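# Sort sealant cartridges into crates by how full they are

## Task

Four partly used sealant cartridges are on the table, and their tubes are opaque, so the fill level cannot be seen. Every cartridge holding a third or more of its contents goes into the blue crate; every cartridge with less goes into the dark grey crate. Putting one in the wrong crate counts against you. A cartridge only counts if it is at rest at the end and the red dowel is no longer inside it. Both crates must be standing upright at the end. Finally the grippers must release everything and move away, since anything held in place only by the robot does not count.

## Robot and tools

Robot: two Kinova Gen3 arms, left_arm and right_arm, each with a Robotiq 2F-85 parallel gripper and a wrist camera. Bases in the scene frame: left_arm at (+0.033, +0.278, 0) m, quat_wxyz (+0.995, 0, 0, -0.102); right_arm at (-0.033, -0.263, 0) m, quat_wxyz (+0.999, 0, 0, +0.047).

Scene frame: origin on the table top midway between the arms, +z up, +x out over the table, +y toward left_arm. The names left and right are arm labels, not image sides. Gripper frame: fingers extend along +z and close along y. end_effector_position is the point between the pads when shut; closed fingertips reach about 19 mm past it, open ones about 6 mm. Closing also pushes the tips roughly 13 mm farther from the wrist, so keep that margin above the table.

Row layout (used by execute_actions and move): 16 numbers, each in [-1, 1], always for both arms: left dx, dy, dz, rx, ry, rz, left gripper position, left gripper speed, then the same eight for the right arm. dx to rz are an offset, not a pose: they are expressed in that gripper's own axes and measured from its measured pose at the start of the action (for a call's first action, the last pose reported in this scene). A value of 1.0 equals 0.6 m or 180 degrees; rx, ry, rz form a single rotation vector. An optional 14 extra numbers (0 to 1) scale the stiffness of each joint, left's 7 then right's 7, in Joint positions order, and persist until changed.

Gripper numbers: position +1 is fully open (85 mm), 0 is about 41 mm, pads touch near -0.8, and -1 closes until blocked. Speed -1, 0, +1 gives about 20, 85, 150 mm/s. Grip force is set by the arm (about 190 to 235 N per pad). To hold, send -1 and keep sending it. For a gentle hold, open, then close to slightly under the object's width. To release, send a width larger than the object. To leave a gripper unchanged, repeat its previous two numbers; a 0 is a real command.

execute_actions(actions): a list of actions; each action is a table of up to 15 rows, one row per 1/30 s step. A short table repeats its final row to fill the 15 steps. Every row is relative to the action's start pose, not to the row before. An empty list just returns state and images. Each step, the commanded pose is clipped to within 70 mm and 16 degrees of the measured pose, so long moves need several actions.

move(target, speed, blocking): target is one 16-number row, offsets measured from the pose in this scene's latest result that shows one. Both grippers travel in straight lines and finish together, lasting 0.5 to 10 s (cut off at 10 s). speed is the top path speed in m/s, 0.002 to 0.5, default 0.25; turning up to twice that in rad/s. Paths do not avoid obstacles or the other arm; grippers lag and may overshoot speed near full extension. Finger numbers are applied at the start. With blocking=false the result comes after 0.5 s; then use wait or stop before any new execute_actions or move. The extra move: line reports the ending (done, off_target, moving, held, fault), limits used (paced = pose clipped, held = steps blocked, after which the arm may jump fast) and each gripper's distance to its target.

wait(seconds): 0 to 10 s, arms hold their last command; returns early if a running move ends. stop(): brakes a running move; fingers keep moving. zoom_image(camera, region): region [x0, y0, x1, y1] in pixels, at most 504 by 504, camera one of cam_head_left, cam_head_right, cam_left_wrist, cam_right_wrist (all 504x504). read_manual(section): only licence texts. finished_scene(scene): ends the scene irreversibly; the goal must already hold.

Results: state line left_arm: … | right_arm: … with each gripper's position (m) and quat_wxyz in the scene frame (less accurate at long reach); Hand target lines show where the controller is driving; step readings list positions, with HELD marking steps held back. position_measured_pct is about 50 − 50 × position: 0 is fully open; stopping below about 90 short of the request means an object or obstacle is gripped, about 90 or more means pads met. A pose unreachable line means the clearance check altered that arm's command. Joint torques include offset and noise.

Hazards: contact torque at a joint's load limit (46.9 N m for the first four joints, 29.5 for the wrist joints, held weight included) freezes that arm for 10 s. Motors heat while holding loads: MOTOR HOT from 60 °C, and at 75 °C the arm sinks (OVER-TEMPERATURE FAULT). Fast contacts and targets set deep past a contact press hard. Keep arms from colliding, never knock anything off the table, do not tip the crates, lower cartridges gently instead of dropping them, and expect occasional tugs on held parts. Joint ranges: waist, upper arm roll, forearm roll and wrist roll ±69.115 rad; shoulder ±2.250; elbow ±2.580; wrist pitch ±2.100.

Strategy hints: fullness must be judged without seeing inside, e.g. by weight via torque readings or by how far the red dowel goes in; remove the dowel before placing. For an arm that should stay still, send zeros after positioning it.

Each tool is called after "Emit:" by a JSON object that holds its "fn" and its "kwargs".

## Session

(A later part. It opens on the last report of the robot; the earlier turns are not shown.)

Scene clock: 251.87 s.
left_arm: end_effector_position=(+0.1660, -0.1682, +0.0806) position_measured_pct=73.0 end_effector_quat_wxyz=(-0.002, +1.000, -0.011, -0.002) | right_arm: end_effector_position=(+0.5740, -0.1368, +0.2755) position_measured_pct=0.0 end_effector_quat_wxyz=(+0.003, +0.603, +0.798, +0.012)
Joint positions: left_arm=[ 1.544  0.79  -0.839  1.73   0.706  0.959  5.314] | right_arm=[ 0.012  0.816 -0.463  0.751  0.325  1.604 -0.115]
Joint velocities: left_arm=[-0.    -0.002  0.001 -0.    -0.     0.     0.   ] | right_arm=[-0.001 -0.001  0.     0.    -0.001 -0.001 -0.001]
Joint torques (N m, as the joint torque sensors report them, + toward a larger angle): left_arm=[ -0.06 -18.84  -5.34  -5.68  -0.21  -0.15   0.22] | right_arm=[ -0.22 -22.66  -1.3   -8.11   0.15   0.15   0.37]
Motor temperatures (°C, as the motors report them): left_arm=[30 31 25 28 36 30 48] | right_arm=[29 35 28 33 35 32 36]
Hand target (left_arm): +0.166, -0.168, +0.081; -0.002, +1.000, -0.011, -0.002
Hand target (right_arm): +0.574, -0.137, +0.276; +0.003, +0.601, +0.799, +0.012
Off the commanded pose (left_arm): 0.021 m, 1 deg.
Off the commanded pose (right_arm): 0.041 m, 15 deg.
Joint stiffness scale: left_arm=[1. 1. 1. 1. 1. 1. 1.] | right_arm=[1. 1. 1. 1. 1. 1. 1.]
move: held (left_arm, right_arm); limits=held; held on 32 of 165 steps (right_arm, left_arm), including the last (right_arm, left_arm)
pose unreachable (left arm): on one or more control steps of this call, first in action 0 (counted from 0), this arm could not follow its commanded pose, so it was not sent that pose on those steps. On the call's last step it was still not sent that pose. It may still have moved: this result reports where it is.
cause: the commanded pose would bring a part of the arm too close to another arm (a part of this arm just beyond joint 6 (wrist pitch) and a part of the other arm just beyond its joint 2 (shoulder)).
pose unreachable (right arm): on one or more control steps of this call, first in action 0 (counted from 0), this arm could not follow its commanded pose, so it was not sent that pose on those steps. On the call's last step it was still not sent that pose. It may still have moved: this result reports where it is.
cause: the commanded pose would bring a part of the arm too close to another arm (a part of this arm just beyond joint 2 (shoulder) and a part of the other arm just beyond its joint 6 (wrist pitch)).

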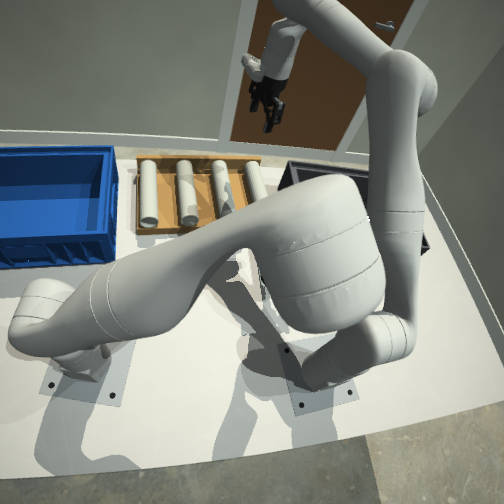

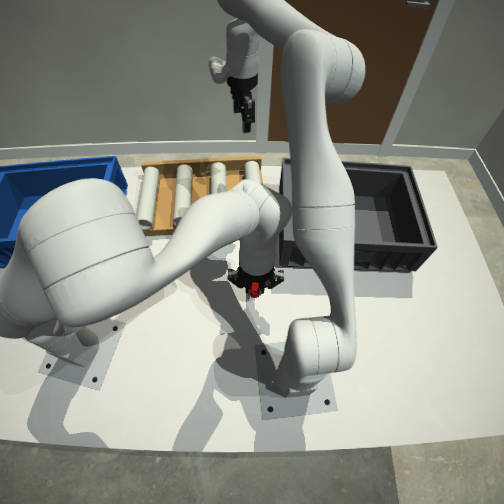

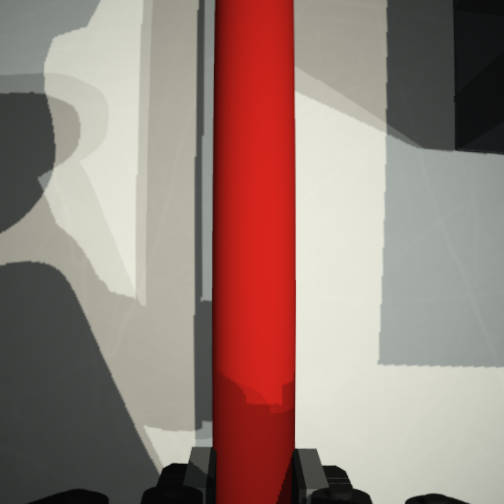

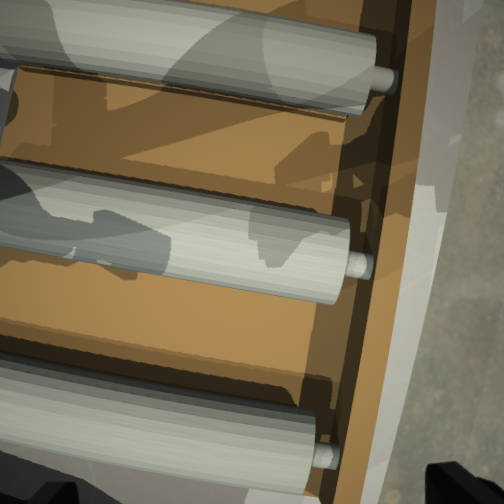

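Emit:
{"fn": "move", "kwargs": {"target": [-0.027, -0.18, 0, 0, 0, 0, -1, 0, 0, 0, 0, 0, 0, 0, 1, 0], "speed": 0.15}}

Emit:
{"fn": "move", "kwargs": {"target": [0, 0, 0, 0, 0, 0, -1, 0, 0.0175, 0.1195, 0.209, 0, 0, 0.072, 1, 0], "speed": 0.15}}

Scene clock: 279.10 s.
left_arm: end_effector_position=(+0.1514, -0.0604, +0.0799) position_measured_pct=73.0 end_effector_quat_wxyz=(-0.004, +1.000, -0.009, -0.004) | right_arm: end_effector_position=(+0.5740, -0.1368, +0.2755) position_measured_pct=0.0 end_effector_quat_wxyz=(+0.003, +0.603, +0.798, +0.012)
Joint positions: left_arm=[ 1.576  0.626 -0.867  2.085  0.706  0.765  5.157] | right_arm=[ 0.012  0.816 -0.463  0.751  0.325  1.604 -0.115]
Joint velocities: left_arm=[-0.    -0.012 -0.     0.002 -0.    -0.003 -0.   ] | right_arm=[-0.001 -0.001 -0.     0.001  0.    -0.    -0.001]
Joint torques (N m, as the joint torque sensors report them, + toward a larger angle): left_arm=[ -0.21 -14.6   -4.09  -5.05  -0.15   0.11   0.2 ] | right_arm=[  0.47 -23.07  -1.3   -8.27   0.1   -0.05   0.32]
Motor temperatures (°C, as the motors report them): left_arm=[30 31 25 28 36 30 48] | right_arm=[29 35 28 33 35 32 36]
Hand target (left_arm): +0.152, -0.060, +0.081; -0.002, +1.000, -0.011, -0.002
Hand target (right_arm): +0.574, -0.137, +0.276; +0.003, +0.603, +0.798, +0.012
Off the commanded pose (left_arm): 0.002 m, 0 deg.
Off the commanded pose (right_arm): 0.000 m, 0 deg.
Joint stiffness scale: left_arm=[1. 1. 1. 1. 1. 1. 1.] | right_arm=[1. 1. 1. 1. 1. 1. 1.]
move: done

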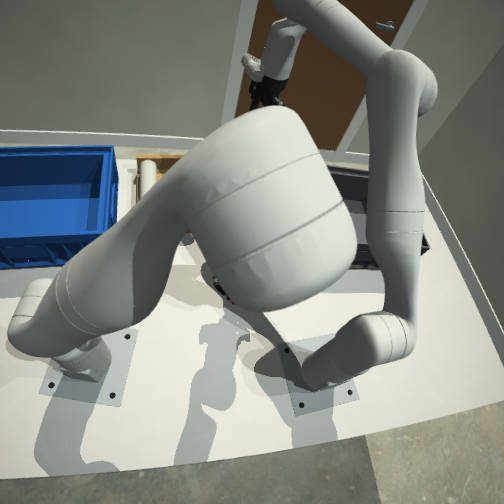

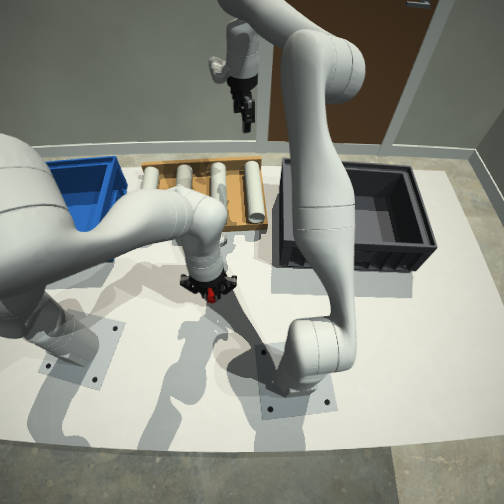

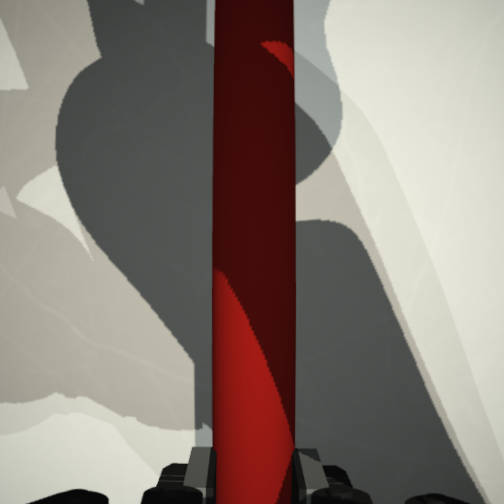

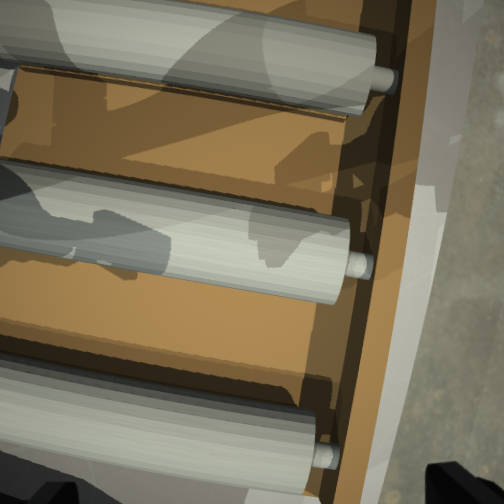

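Scene clock: 280.63 s.
left_arm: end_effector_position=(+0.1514, -0.0604, +0.0799) position_measured_pct=73.0 end_effector_quat_wxyz=(-0.004, +1.000, -0.009, -0.004) | right_arm: end_effector_position=(+0.6427, -0.1034, +0.1536) position_measured_pct=0.0 end_effector_quat_wxyz=(+0.000, +0.687, +0.726, +0.016)
Joint positions: left_arm=[ 1.576  0.626 -0.867  2.085  0.706  0.765  5.157] | right_arm=[-0.077  1.097 -0.39   0.533  0.331  1.516 -0.309]
Joint velocities: left_arm=[-0.     0.001  0.001 -0.    -0.    -0.    -0.   ] | right_arm=[-0.002  0.004  0.001 -0.003  0.     0.001  0.   ]
Joint torques (N m, as the joint torque sensors report them, + toward a larger angle): left_arm=[ -0.06 -14.76  -4.28  -4.9   -0.14   0.11   0.11] | right_arm=[  0.83 -26.64  -0.56  -8.26  -0.06  -0.22   0.15]
Motor temperatures (°C, as the motors report them): left_arm=[30 31 25 28 36 30 48] | right_arm=[29 35 28 33 35 32 36]
Hand target (left_arm): +0.151, -0.060, +0.080; -0.004, +1.000, -0.009, -0.004
Hand target (right_arm): +0.642, -0.105, +0.152; +0.002, +0.689, +0.725, +0.012
Off the commanded pose (left_arm): 0.000 m, 0 deg.
Off the commanded pose (right_arm): 0.003 m, 1 deg.
Joint stiffness scale: left_arm=[1. 1. 1. 1. 1. 1. 1.] | right_arm=[1. 1. 1. 1. 1. 1. 1.]
move: done

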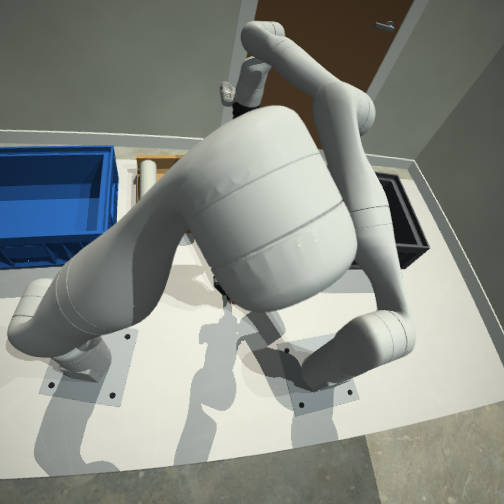

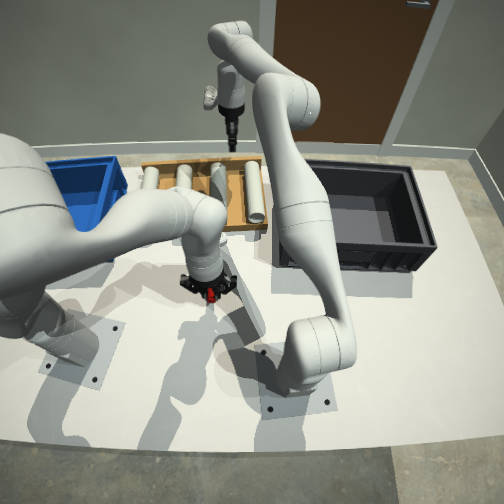

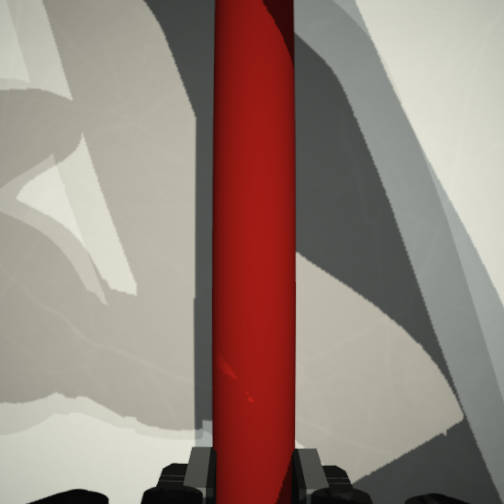

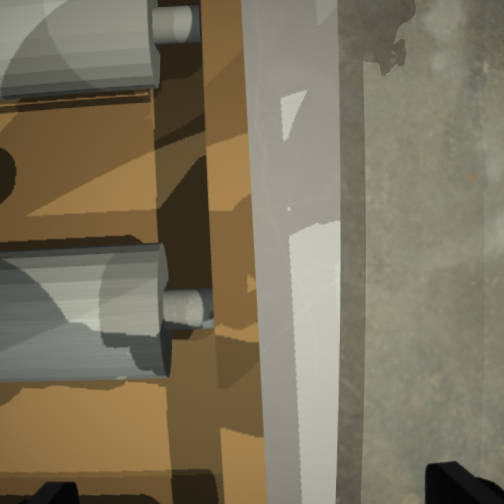

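Emit:
{"fn": "move", "kwargs": {"target": [0, 0, 0, 0, 0, 0, -1, 0, -0.025, -0.008, 0.115, 0, 0, 0, 1, 0], "speed": 0.1}}

Emit:
{"fn": "move", "kwargs": {"target": [0, 0, 0, 0, 0, 0, -1, 0, 0, 0, 0, 0, 0, 0, -1, 0]}}

Scene clock: 293.97 s.
left_arm: end_effector_position=(+0.1514, -0.0604, +0.0799) position_measured_pct=73.0 end_effector_quat_wxyz=(-0.004, +1.000, -0.009, -0.004) | right_arm: end_effector_position=(+0.6393, -0.1129, +0.0876) position_measured_pct=0.0 end_effector_quat_wxyz=(-0.002, +0.685, +0.729, +0.018)
Joint positions: left_arm=[ 1.576  0.626 -0.867  2.085  0.706  0.765  5.157] | right_arm=[-0.039  1.118 -0.383  0.707  0.331  1.328 -0.316]
Joint velocities: left_arm=[-0.001 -0.     0.     0.     0.     0.001  0.   ] | right_arm=[ 0.     0.     0.002 -0.001 -0.     0.    -0.   ]
Joint torques (N m, as the joint torque sensors report them, + toward a larger angle): left_arm=[ -0.33 -14.59  -4.29  -5.04  -0.2    0.07   0.25] | right_arm=[  0.78 -25.44  -1.46  -8.58  -0.1    0.26  -0.02]
Motor temperatures (°C, as the motors report them): left_arm=[30 31 25 28 36 30 48] | right_arm=[29 36 28 33 35 32 36]
Hand target (left_arm): +0.151, -0.060, +0.080; -0.004, +1.000, -0.009, -0.004
Hand target (right_arm): +0.640, -0.117, +0.084; +0.000, +0.687, +0.726, +0.016
Off the commanded pose (left_arm): 0.000 m, 0 deg.
Off the commanded pose (right_arm): 0.005 m, 1 deg.
Joint stiffness scale: left_arm=[1. 1. 1. 1. 1. 1. 1.] | right_arm=[1. 1. 1. 1. 1. 1. 1.]
move: off_target (right_arm)

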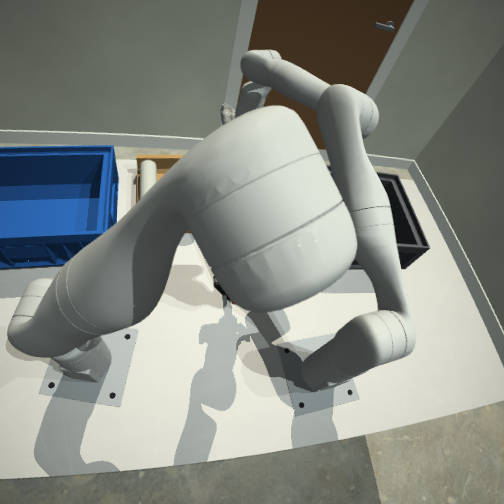

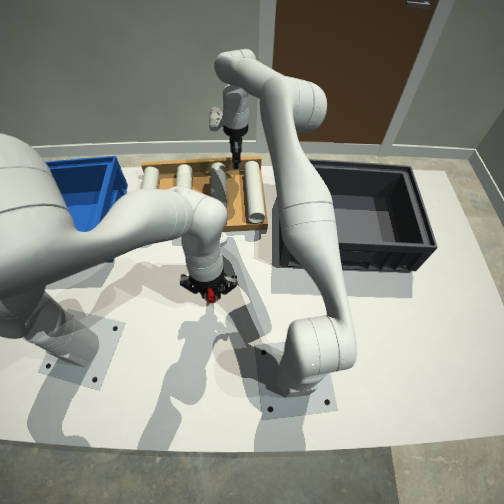

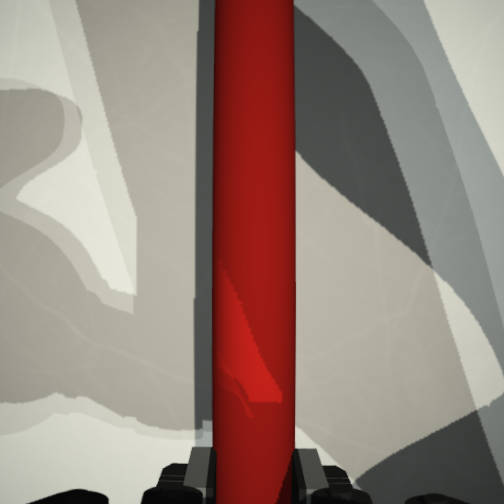

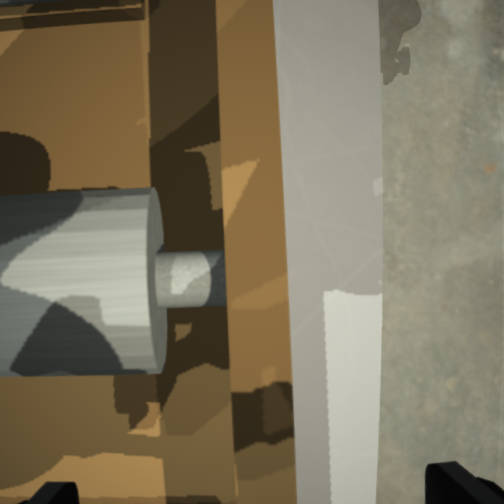

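Scene clock: 295.20 s.
left_arm: end_effector_position=(+0.1514, -0.0604, +0.0799) position_measured_pct=73.0 end_effector_quat_wxyz=(-0.004, +1.000, -0.009, -0.004) | right_arm: end_effector_position=(+0.6411, -0.1128, +0.0881) position_measured_pct=81.0 end_effector_quat_wxyz=(-0.001, +0.685, +0.728, +0.021)
Joint positions: left_arm=[ 1.576  0.626 -0.867  2.085  0.706  0.765  5.157] | right_arm=[-0.038  1.118 -0.383  0.705  0.331  1.324 -0.316]
Joint velocities: left_arm=[ 0.     0.002 -0.001 -0.    -0.    -0.001  0.001] | right_arm=[ 0.     0.     0.    -0.    -0.     0.     0.001]
Joint torques (N m, as the joint torque sensors report them, + toward a larger angle): left_arm=[  0.09 -14.31  -4.24  -4.97  -0.33  -0.06   0.15] | right_arm=[ -1.92 -23.7   -2.81  -7.01  -0.88  -0.01   0.11]
Motor temperatures (°C, as the motors report them): left_arm=[30 31 25 28 36 30 48] | right_arm=[29 36 28 33 35 32 36]
Hand target (left_arm): +0.151, -0.060, +0.080; -0.004, +1.000, -0.009, -0.004
Hand target (right_arm): +0.639, -0.113, +0.088; -0.002, +0.685, +0.729, +0.018
Off the commanded pose (left_arm): 0.000 m, 0 deg.
Off the commanded pose (right_arm): 0.002 m, 0 deg.
Joint stiffness scale: left_arm=[1. 1. 1. 1. 1. 1. 1.] | right_arm=[1. 1. 1. 1. 1. 1. 1.]
move: done

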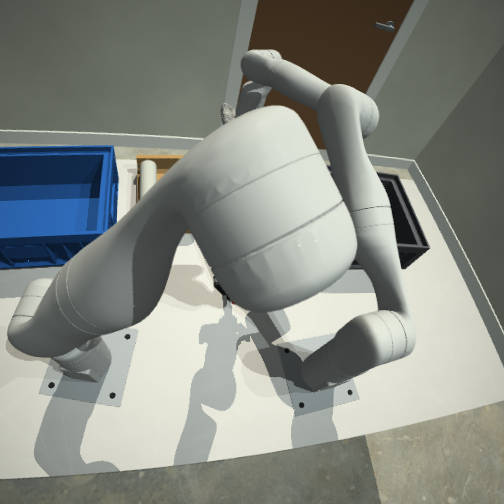

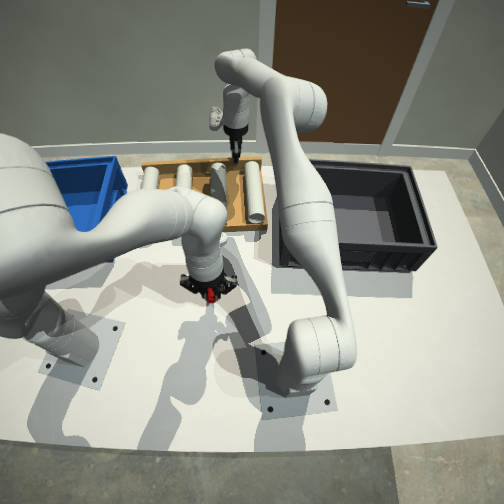

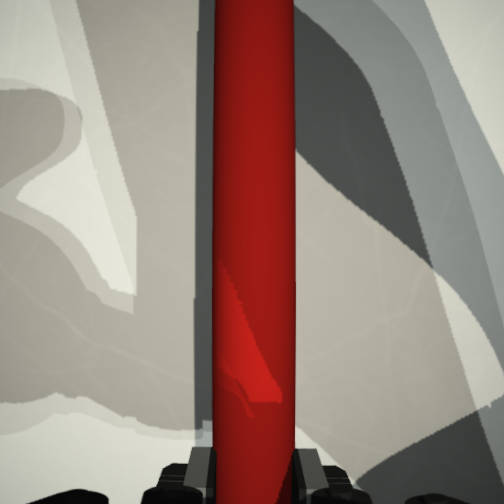

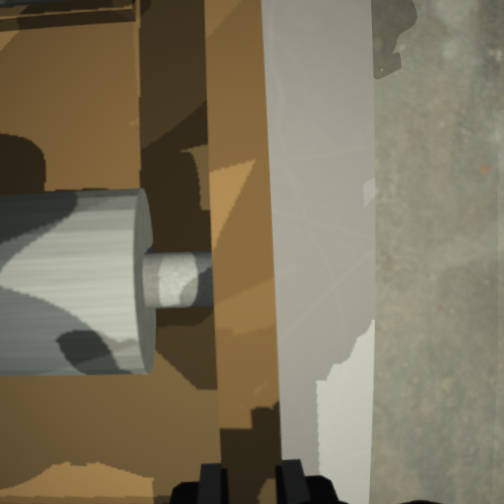

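Emit:
{"fn": "move", "kwargs": {"target": [0, 0.023, 0, 0, 0, -0.011, -1, 0, 0, 0, 0, 0, 0, 0, -1, 0], "speed": 0.1}}

Emit:
{"fn": "move", "kwargs": {"target": [0.2, 0, 0, 0, 0, 0, -1, 0, 0, 0, 0, 0, 0, 0, -1, 0], "speed": 0.06}}

Scene clock: 310.10 s.
left_arm: end_effector_position=(+0.1533, -0.0731, +0.0807) position_measured_pct=73.0 end_effector_quat_wxyz=(-0.002, +1.000, +0.008, -0.002) | right_arm: end_effector_position=(+0.6411, -0.1129, +0.0881) position_measured_pct=81.0 end_effector_quat_wxyz=(-0.001, +0.685, +0.728, +0.021)
Joint positions: left_arm=[ 1.579  0.643 -0.867  2.047  0.706  0.785  5.21 ] | right_arm=[-0.038  1.118 -0.383  0.705  0.331  1.324 -0.316]
Joint velocities: left_arm=[ 0.     0.006 -0.    -0.003  0.     0.001  0.002] | right_arm=[-0.     0.    -0.     0.    -0.    -0.002  0.002]
Joint torques (N m, as the joint torque sensors report them, + toward a larger angle): left_arm=[  0.07 -14.93  -4.32  -4.99  -0.13  -0.17   0.11] | right_arm=[ -1.67 -24.17  -2.72  -7.14  -0.76  -0.13   0.13]
Motor temperatures (°C, as the motors report them): left_arm=[30 31 25 28 36 30 48] | right_arm=[29 36 28 33 35 32 36]
Hand target (left_arm): +0.151, -0.074, +0.080; -0.004, +1.000, +0.009, -0.004
Hand target (right_arm): +0.641, -0.113, +0.088; -0.001, +0.685, +0.728, +0.021
Off the commanded pose (left_arm): 0.003 m, 0 deg.
Off the commanded pose (right_arm): 0.000 m, 0 deg.
Joint stiffness scale: left_arm=[1. 1. 1. 1. 1. 1. 1.] | right_arm=[1. 1. 1. 1. 1. 1. 1.]
move: done

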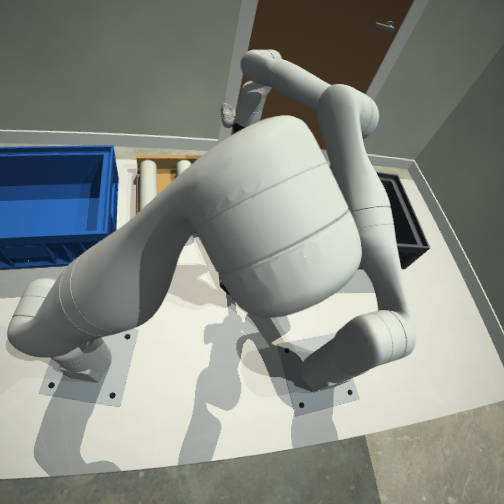

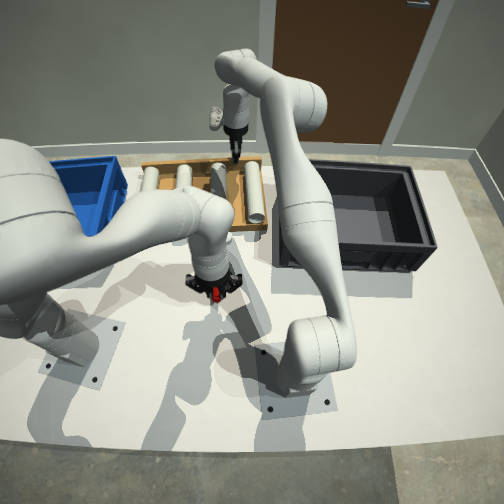

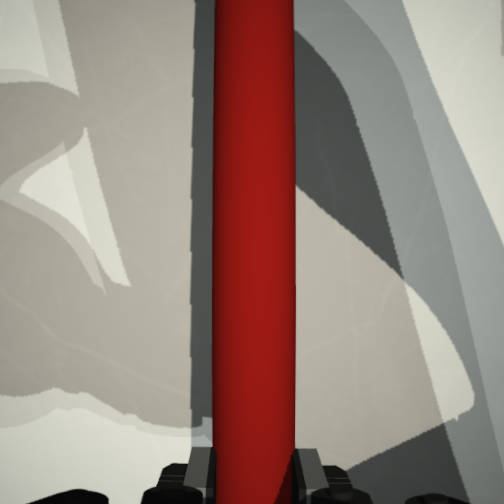

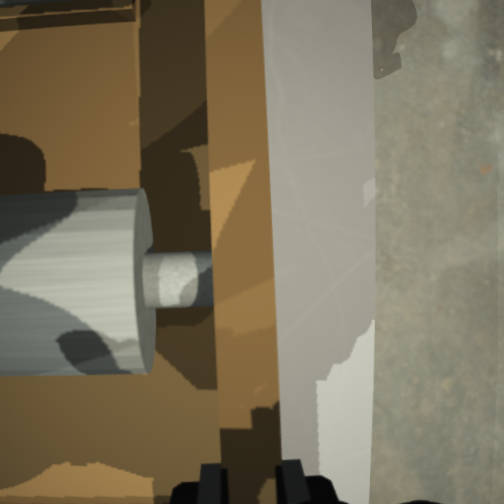

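Scene clock: 312.50 s.
left_arm: end_effector_position=(+0.2746, -0.0710, +0.0819) position_measured_pct=73.0 end_effector_quat_wxyz=(-0.001, +1.000, +0.012, +0.001) | right_arm: end_effector_position=(+0.6411, -0.1129, +0.0881) position_measured_pct=81.0 end_effector_quat_wxyz=(-0.001, +0.685, +0.728, +0.021)
Joint positions: left_arm=[ 1.272  0.723 -0.859  1.876  0.706  0.878  4.999] | right_arm=[-0.038  1.118 -0.383  0.705  0.331  1.324 -0.316]
Joint velocities: left_arm=[-0.007  0.002  0.005 -0.001  0.    -0.001 -0.   ] | right_arm=[ 0.     0.     0.     0.001  0.001 -0.001 -0.001]
Joint torques (N m, as the joint torque sensors report them, + toward a larger angle): left_arm=[ -0.43 -17.41  -4.77  -5.7   -0.4   -0.01   0.05] | right_arm=[ -1.47 -23.58  -2.53  -7.31  -0.73   0.14  -0.04]
Motor temperatures (°C, as the motors report them): left_arm=[30 31 25 28 36 30 48] | right_arm=[29 36 28 33 35 32 36]
Hand target (left_arm): +0.273, -0.072, +0.080; -0.002, +1.000, +0.008, -0.002
Hand target (right_arm): +0.641, -0.113, +0.088; -0.001, +0.685, +0.728, +0.021
Off the commanded pose (left_arm): 0.002 m, 1 deg.
Off the commanded pose (right_arm): 0.000 m, 0 deg.
Joint stiffness scale: left_arm=[1. 1. 1. 1. 1. 1. 1.] | right_arm=[1. 1. 1. 1. 1. 1. 1.]
move: done

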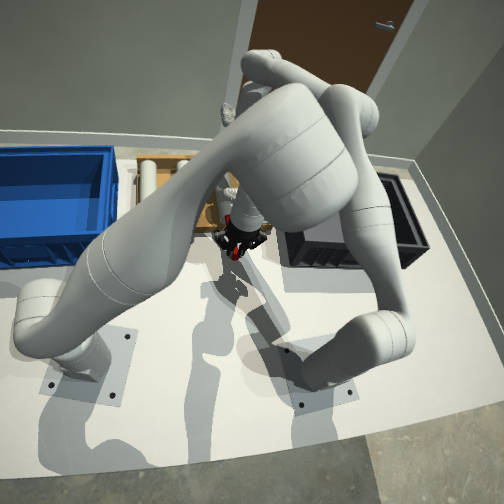

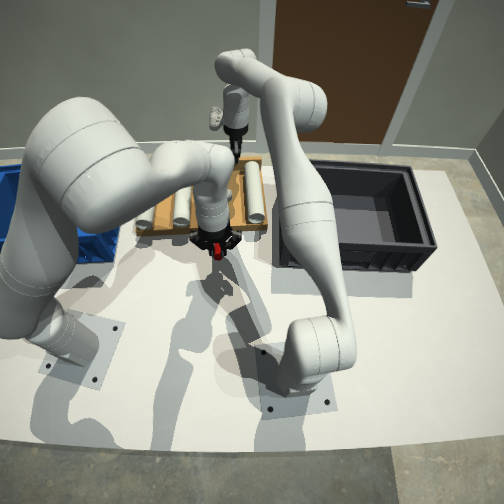

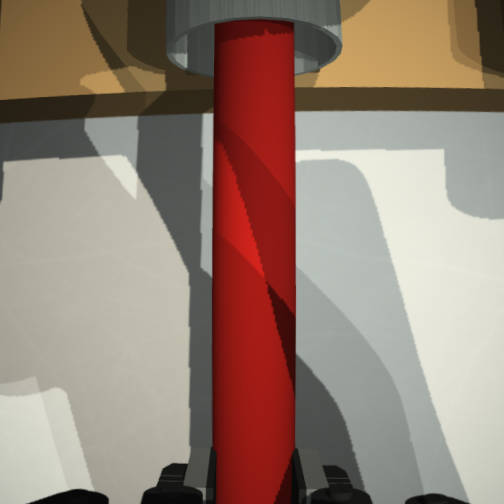

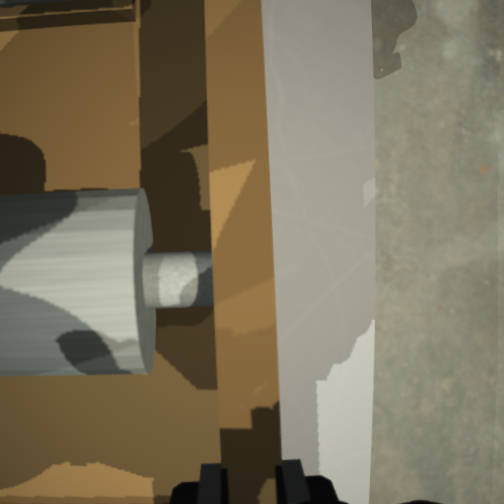

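Emit:
{"fn": "move", "kwargs": {"target": [0.15, 0, 0, 0, 0, 0, -1, 0, 0, 0, 0, 0, 0, 0, -1, 0], "speed": 0.05}}

Scene clock: 318.23 s.
left_arm: end_effector_position=(+0.3512, -0.0696, +0.0817) position_measured_pct=73.0 end_effector_quat_wxyz=(-0.003, +1.000, +0.010, -0.011) | right_arm: end_effector_position=(+0.6413, -0.1128, +0.0882) position_measured_pct=81.0 end_effector_quat_wxyz=(-0.001, +0.685, +0.728, +0.021)
Joint positions: left_arm=[ 1.079  0.806 -0.842  1.693  0.706  0.998  4.91 ] | right_arm=[-0.038  1.118 -0.383  0.705  0.331  1.324 -0.316]
Joint velocities: left_arm=[-0.008  0.009 -0.    -0.009 -0.     0.012 -0.008] | right_arm=[ 0.    -0.     0.    -0.001  0.002 -0.005  0.002]
Joint torques (N m, as the joint torque sensors report them, + toward a larger angle): left_arm=[ -6.7  -18.58 -11.83 -10.48  -1.12  -5.23  -0.08] | right_arm=[ -1.18 -25.15  -2.58  -6.6   -0.64   1.81   0.17]
Motor temperatures (°C, as the motors report them): left_arm=[30 31 25 28 36 30 48] | right_arm=[29 36 28 33 35 32 36]
Hand target (left_arm): +0.364, -0.069, +0.082; -0.001, +1.000, +0.011, +0.001
Hand target (right_arm): +0.641, -0.113, +0.088; -0.001, +0.685, +0.728, +0.021
Off the commanded pose (left_arm): 0.013 m, 1 deg.
Off the commanded pose (right_arm): 0.000 m, 0 deg.
Joint stiffness scale: left_arm=[1. 1. 1. 1. 1. 1. 1.] | right_arm=[1. 1. 1. 1. 1. 1. 1.]
move: off_target (left_arm)

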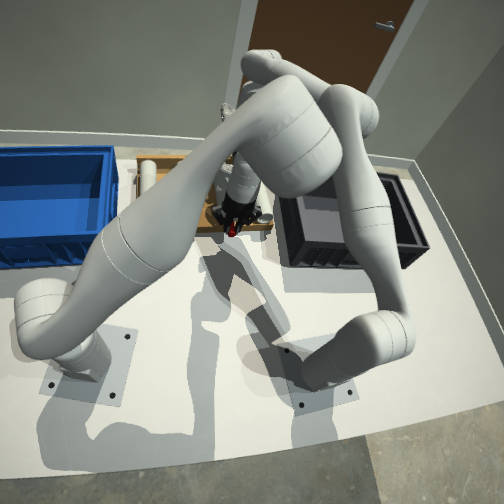

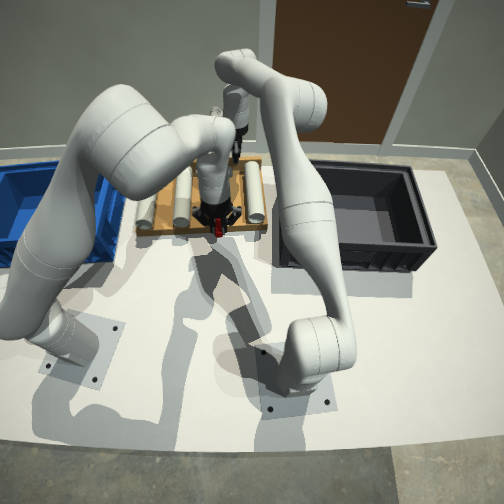

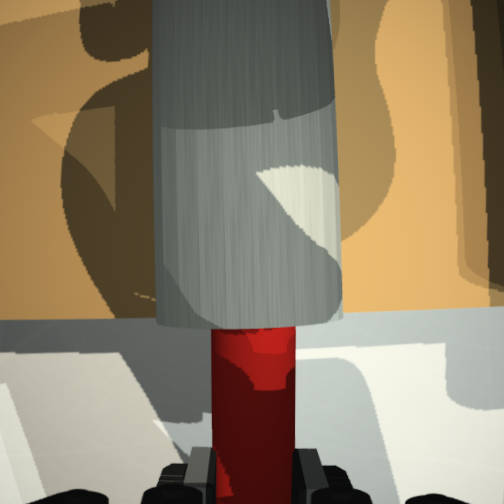

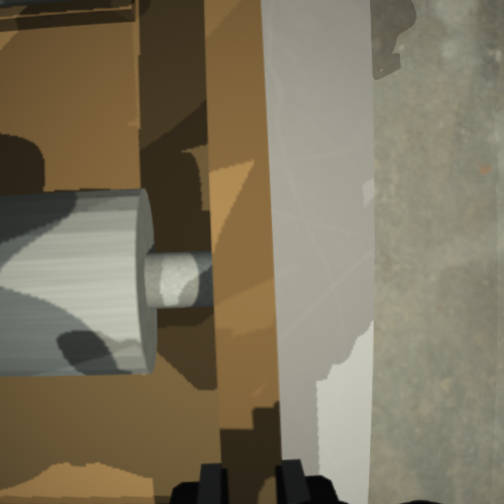

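Emit:
{"fn": "move", "kwargs": {"target": [-0.33, 0, 0, 0, 0.007, 0, -1, 0, 0, 0, 0, 0, 0, 0, -1, 0], "speed": 0.15}}

Emit:
{"fn": "move", "kwargs": {"target": [0, -0.177, 0, 0, 0, 0, -1, 0, 0, 0, 0, 0, 0, 0, -1, 0], "speed": 0.15}}

Emit:
{"fn": "move", "kwargs": {"target": [0.2, 0, 0, 0, 0, 0, -1, 0, 0, 0, 0, 0, 0, 0, -1, 0], "speed": 0.06}}

Scene clock: 345.13 s.
left_arm: end_effector_position=(+0.1519, -0.0745, +0.0847) position_measured_pct=73.0 end_effector_quat_wxyz=(-0.003, +1.000, +0.009, -0.003) | right_arm: end_effector_position=(+0.6415, -0.1127, +0.0882) position_measured_pct=81.0 end_effector_quat_wxyz=(-0.001, +0.685, +0.728, +0.021)
Joint positions: left_arm=[ 1.589  0.639 -0.877  2.039  0.697  0.801  5.224] | right_arm=[-0.038  1.118 -0.383  0.705  0.331  1.323 -0.316]
Joint velocities: left_arm=[ 0.018 -0.001 -0.014  0.     0.     0.    -0.   ] | right_arm=[ 0.     0.     0.     0.001  0.001  0.    -0.   ]
Joint torques (N m, as the joint torque sensors report them, + toward a larger angle): left_arm=[ -0.41 -15.09  -4.42  -5.48  -0.28   0.05   0.05] | right_arm=[ -0.53 -24.83  -2.13  -6.45  -0.89   1.25  -0.11]
Motor temperatures (°C, as the motors report them): left_arm=[30 32 25 28 36 30 48] | right_arm=[29 37 28 33 35 32 36]
Hand target (left_arm): +0.153, -0.073, +0.086; -0.003, +1.000, +0.010, -0.001
Hand target (right_arm): +0.641, -0.113, +0.088; -0.001, +0.685, +0.728, +0.021
Off the commanded pose (left_arm): 0.002 m, 0 deg.
Off the commanded pose (right_arm): 0.000 m, 0 deg.
Joint stiffness scale: left_arm=[1. 1. 1. 1. 1. 1. 1.] | right_arm=[1. 1. 1. 1. 1. 1. 1.]
move: done

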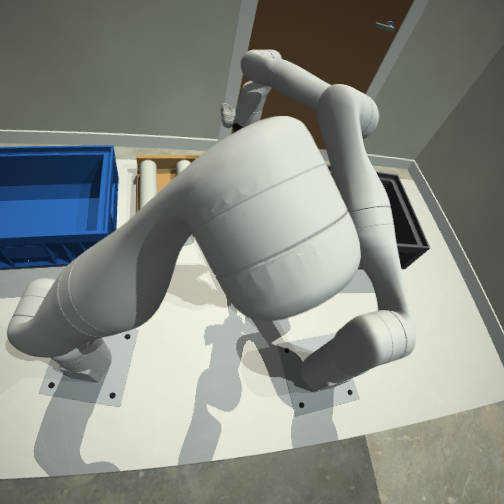

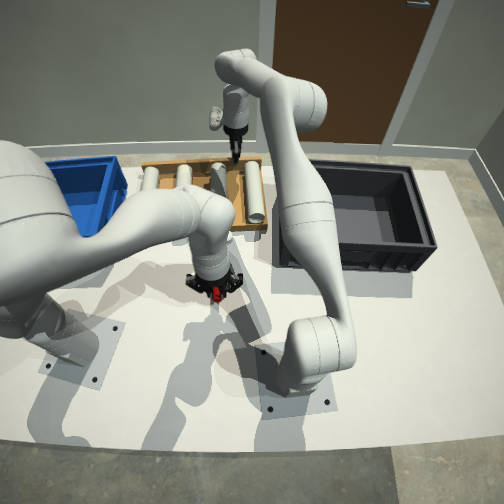

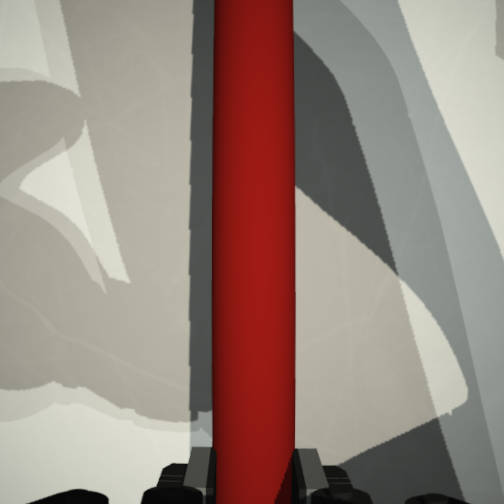

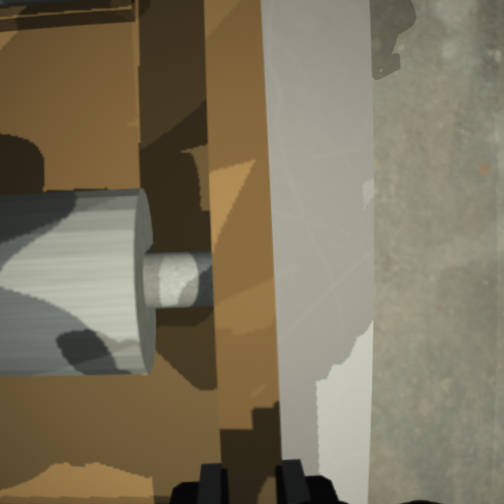

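Scene clock: 346.27 s.
left_arm: end_effector_position=(+0.1478, +0.0301, +0.0844) position_measured_pct=73.0 end_effector_quat_wxyz=(-0.004, +1.000, +0.009, -0.005) | right_arm: end_effector_position=(+0.6415, -0.1127, +0.0882) position_measured_pct=81.0 end_effector_quat_wxyz=(-0.001, +0.685, +0.728, +0.021)
Joint positions: left_arm=[ 1.555  0.488 -0.932  2.338  0.697  0.632  5.019] | right_arm=[-0.038  1.118 -0.383  0.705  0.331  1.323 -0.316]
Joint velocities: left_arm=[-0.006 -0.013  0.001  0.002 -0.    -0.003 -0.001] | right_arm=[ 0.     0.001  0.     0.002 -0.     0.001  0.   ]
Joint torques (N m, as the joint torque sensors report them, + toward a larger angle): left_arm=[  0.01 -11.22  -3.    -4.41  -0.21   0.17   0.05] | right_arm=[ -1.19 -25.84  -2.33  -6.87  -0.88   1.26   0.22]
Motor temperatures (°C, as the motors report them): left_arm=[30 32 25 28 36 30 48] | right_arm=[29 37 28 33 35 32 36]
Hand target (left_arm): +0.150, +0.032, +0.085; -0.003, +1.000, +0.009, -0.003
Hand target (right_arm): +0.641, -0.113, +0.088; -0.001, +0.685, +0.728, +0.021
Off the commanded pose (left_arm): 0.003 m, 0 deg.
Off the commanded pose (right_arm): 0.000 m, 0 deg.
Joint stiffness scale: left_arm=[1. 1. 1. 1. 1. 1. 1.] | right_arm=[1. 1. 1. 1. 1. 1. 1.]
move: done

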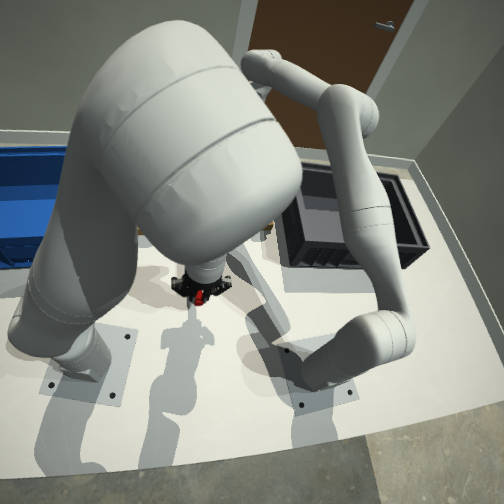

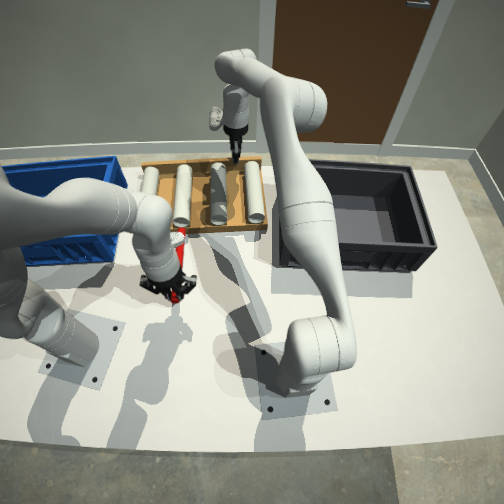

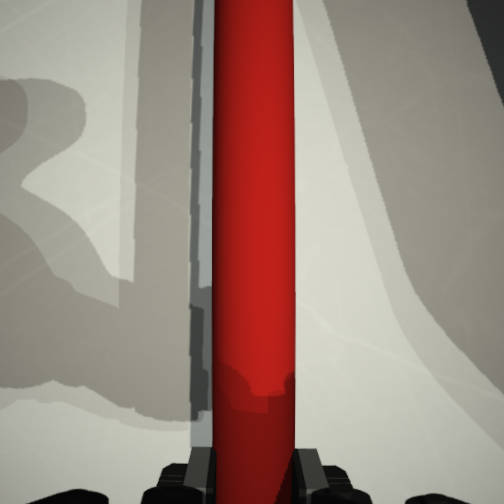

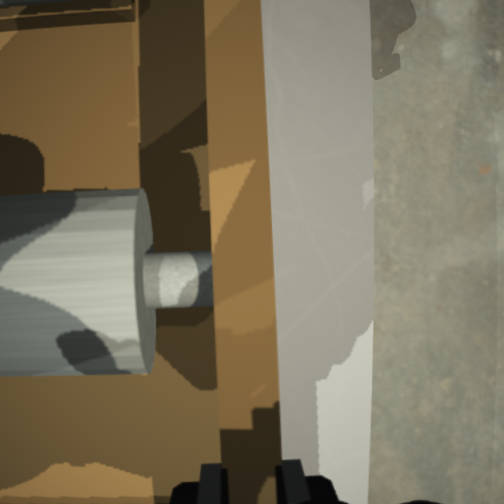

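Scene clock: 348.57 s.
left_arm: end_effector_position=(+0.2403, +0.0360, +0.0817) position_measured_pct=73.0 end_effector_quat_wxyz=(-0.010, +0.999, +0.004, -0.034) | right_arm: end_effector_position=(+0.6525, -0.1202, +0.0886) position_measured_pct=81.0 end_effector_quat_wxyz=(+0.009, +0.692, +0.721, +0.031)
Joint positions: left_arm=[ 1.212  0.599 -0.91   2.159  0.704  0.797  4.749] | right_arm=[-0.029  1.121 -0.377  0.697  0.335  1.301 -0.323]
Joint velocities: left_arm=[-0.006  0.009  0.001 -0.004  0.008  0.008 -0.01 ] | right_arm=[ 0.001  0.     0.     0.001  0.    -0.    -0.003]
Joint torques (N m, as the joint torque sensors report them, + toward a larger angle): left_arm=[ -7.88 -13.   -13.8  -18.4   -0.63 -10.48   0.08] | right_arm=[ -6.88 -30.11  -7.14  -2.58  -2.82   6.19   2.94]
Motor temperatures (°C, as the motors report them): left_arm=[30 32 25 28 36 30 48] | right_arm=[29 37 28 33 35 32 36]
Hand target (left_arm): +0.267, +0.032, +0.085; -0.004, +1.000, +0.009, -0.005
Hand target (right_arm): +0.642, -0.113, +0.088; -0.000, +0.685, +0.728, +0.021
Off the commanded pose (left_arm): 0.028 m, 3 deg.
Off the commanded pose (right_arm): 0.013 m, 2 deg.
Joint stiffness scale: left_arm=[1. 1. 1. 1. 1. 1. 1.] | right_arm=[1. 1. 1. 1. 1. 1. 1.]
move: off_target (left_arm, right_arm)

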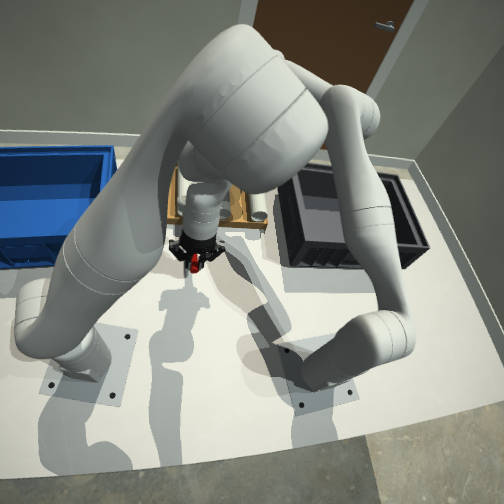

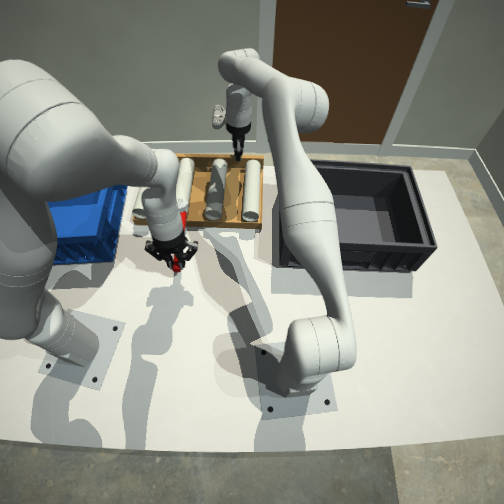

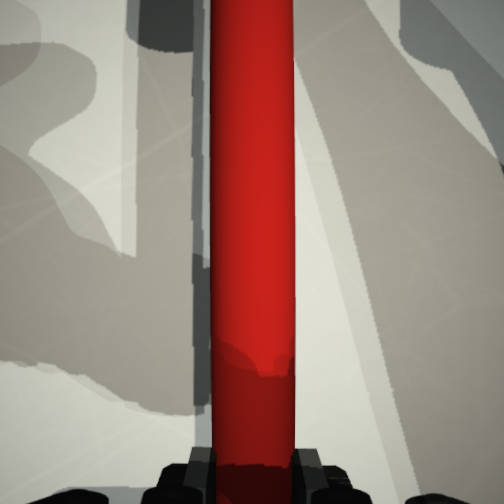

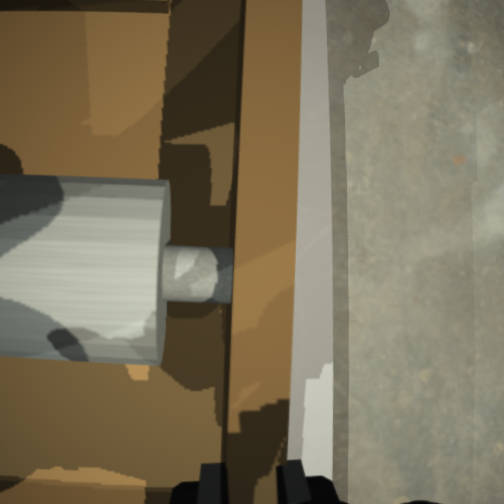

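Emit:
{"fn": "move", "kwargs": {"target": [-0.15, 0.005, -0.003, 0, 0.02, 0, -1, 0, 0, 0, 0, 0, 0, 0, -1, 0], "speed": 0.1}}

Scene clock: 354.67 s.
left_arm: end_effector_position=(+0.1499, +0.0310, +0.0886) position_measured_pct=73.0 end_effector_quat_wxyz=(-0.010, +1.000, +0.003, -0.005) | right_arm: end_effector_position=(+0.6537, -0.1207, +0.0885) position_measured_pct=81.0 end_effector_quat_wxyz=(+0.010, +0.695, +0.719, +0.032)
Joint positions: left_arm=[ 1.579  0.493 -0.967  2.322  0.676  0.663  5.022] | right_arm=[-0.028  1.121 -0.377  0.697  0.335  1.298 -0.328]
Joint velocities: left_arm=[ 0.022 -0.002 -0.015 -0.     0.    -0.    -0.   ] | right_arm=[ 0.     0.    -0.    -0.    -0.     0.001  0.   ]
Joint torques (N m, as the joint torque sensors report them, + toward a larger angle): left_arm=[ -0.63 -10.87  -3.32  -4.26  -0.37   0.1    0.15] | right_arm=[  0.52 -28.47  -0.69  -7.54   1.45   1.72   2.49]
Motor temperatures (°C, as the motors report them): left_arm=[30 32 25 28 36 31 48] | right_arm=[29 37 28 33 35 32 36]
Hand target (left_arm): +0.151, +0.033, +0.089; -0.011, +1.000, +0.003, -0.003
Hand target (right_arm): +0.653, -0.120, +0.089; +0.009, +0.692, +0.721, +0.031
Off the commanded pose (left_arm): 0.002 m, 0 deg.
Off the commanded pose (right_arm): 0.001 m, 0 deg.
Joint stiffness scale: left_arm=[1. 1. 1. 1. 1. 1. 1.] | right_arm=[1. 1. 1. 1. 1. 1. 1.]
move: done

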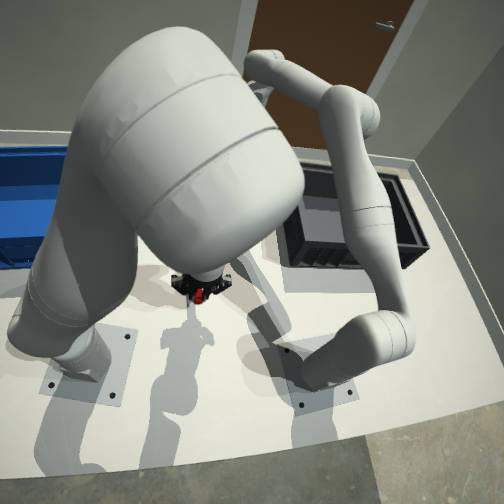

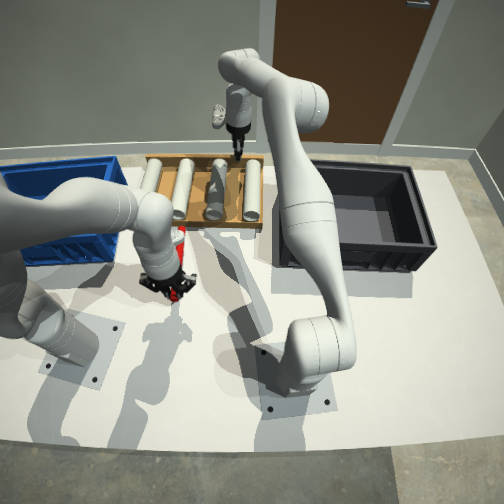

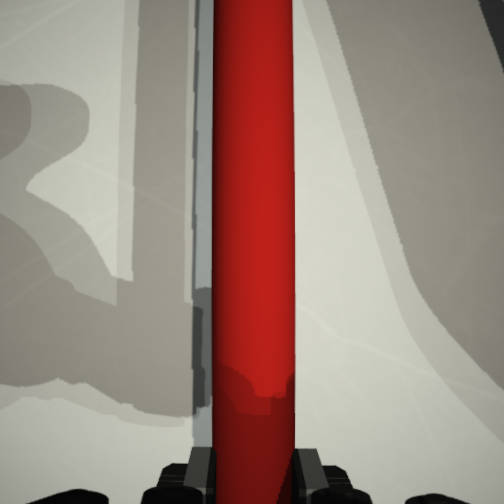

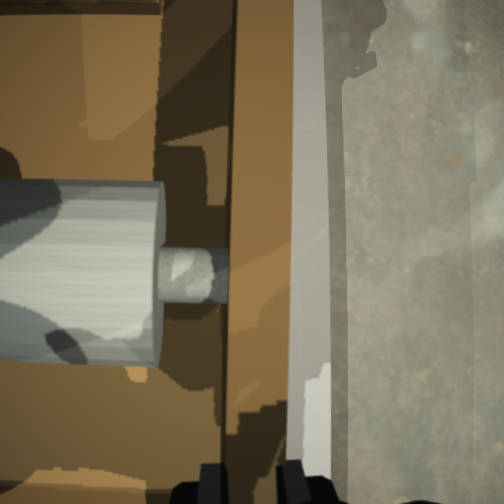

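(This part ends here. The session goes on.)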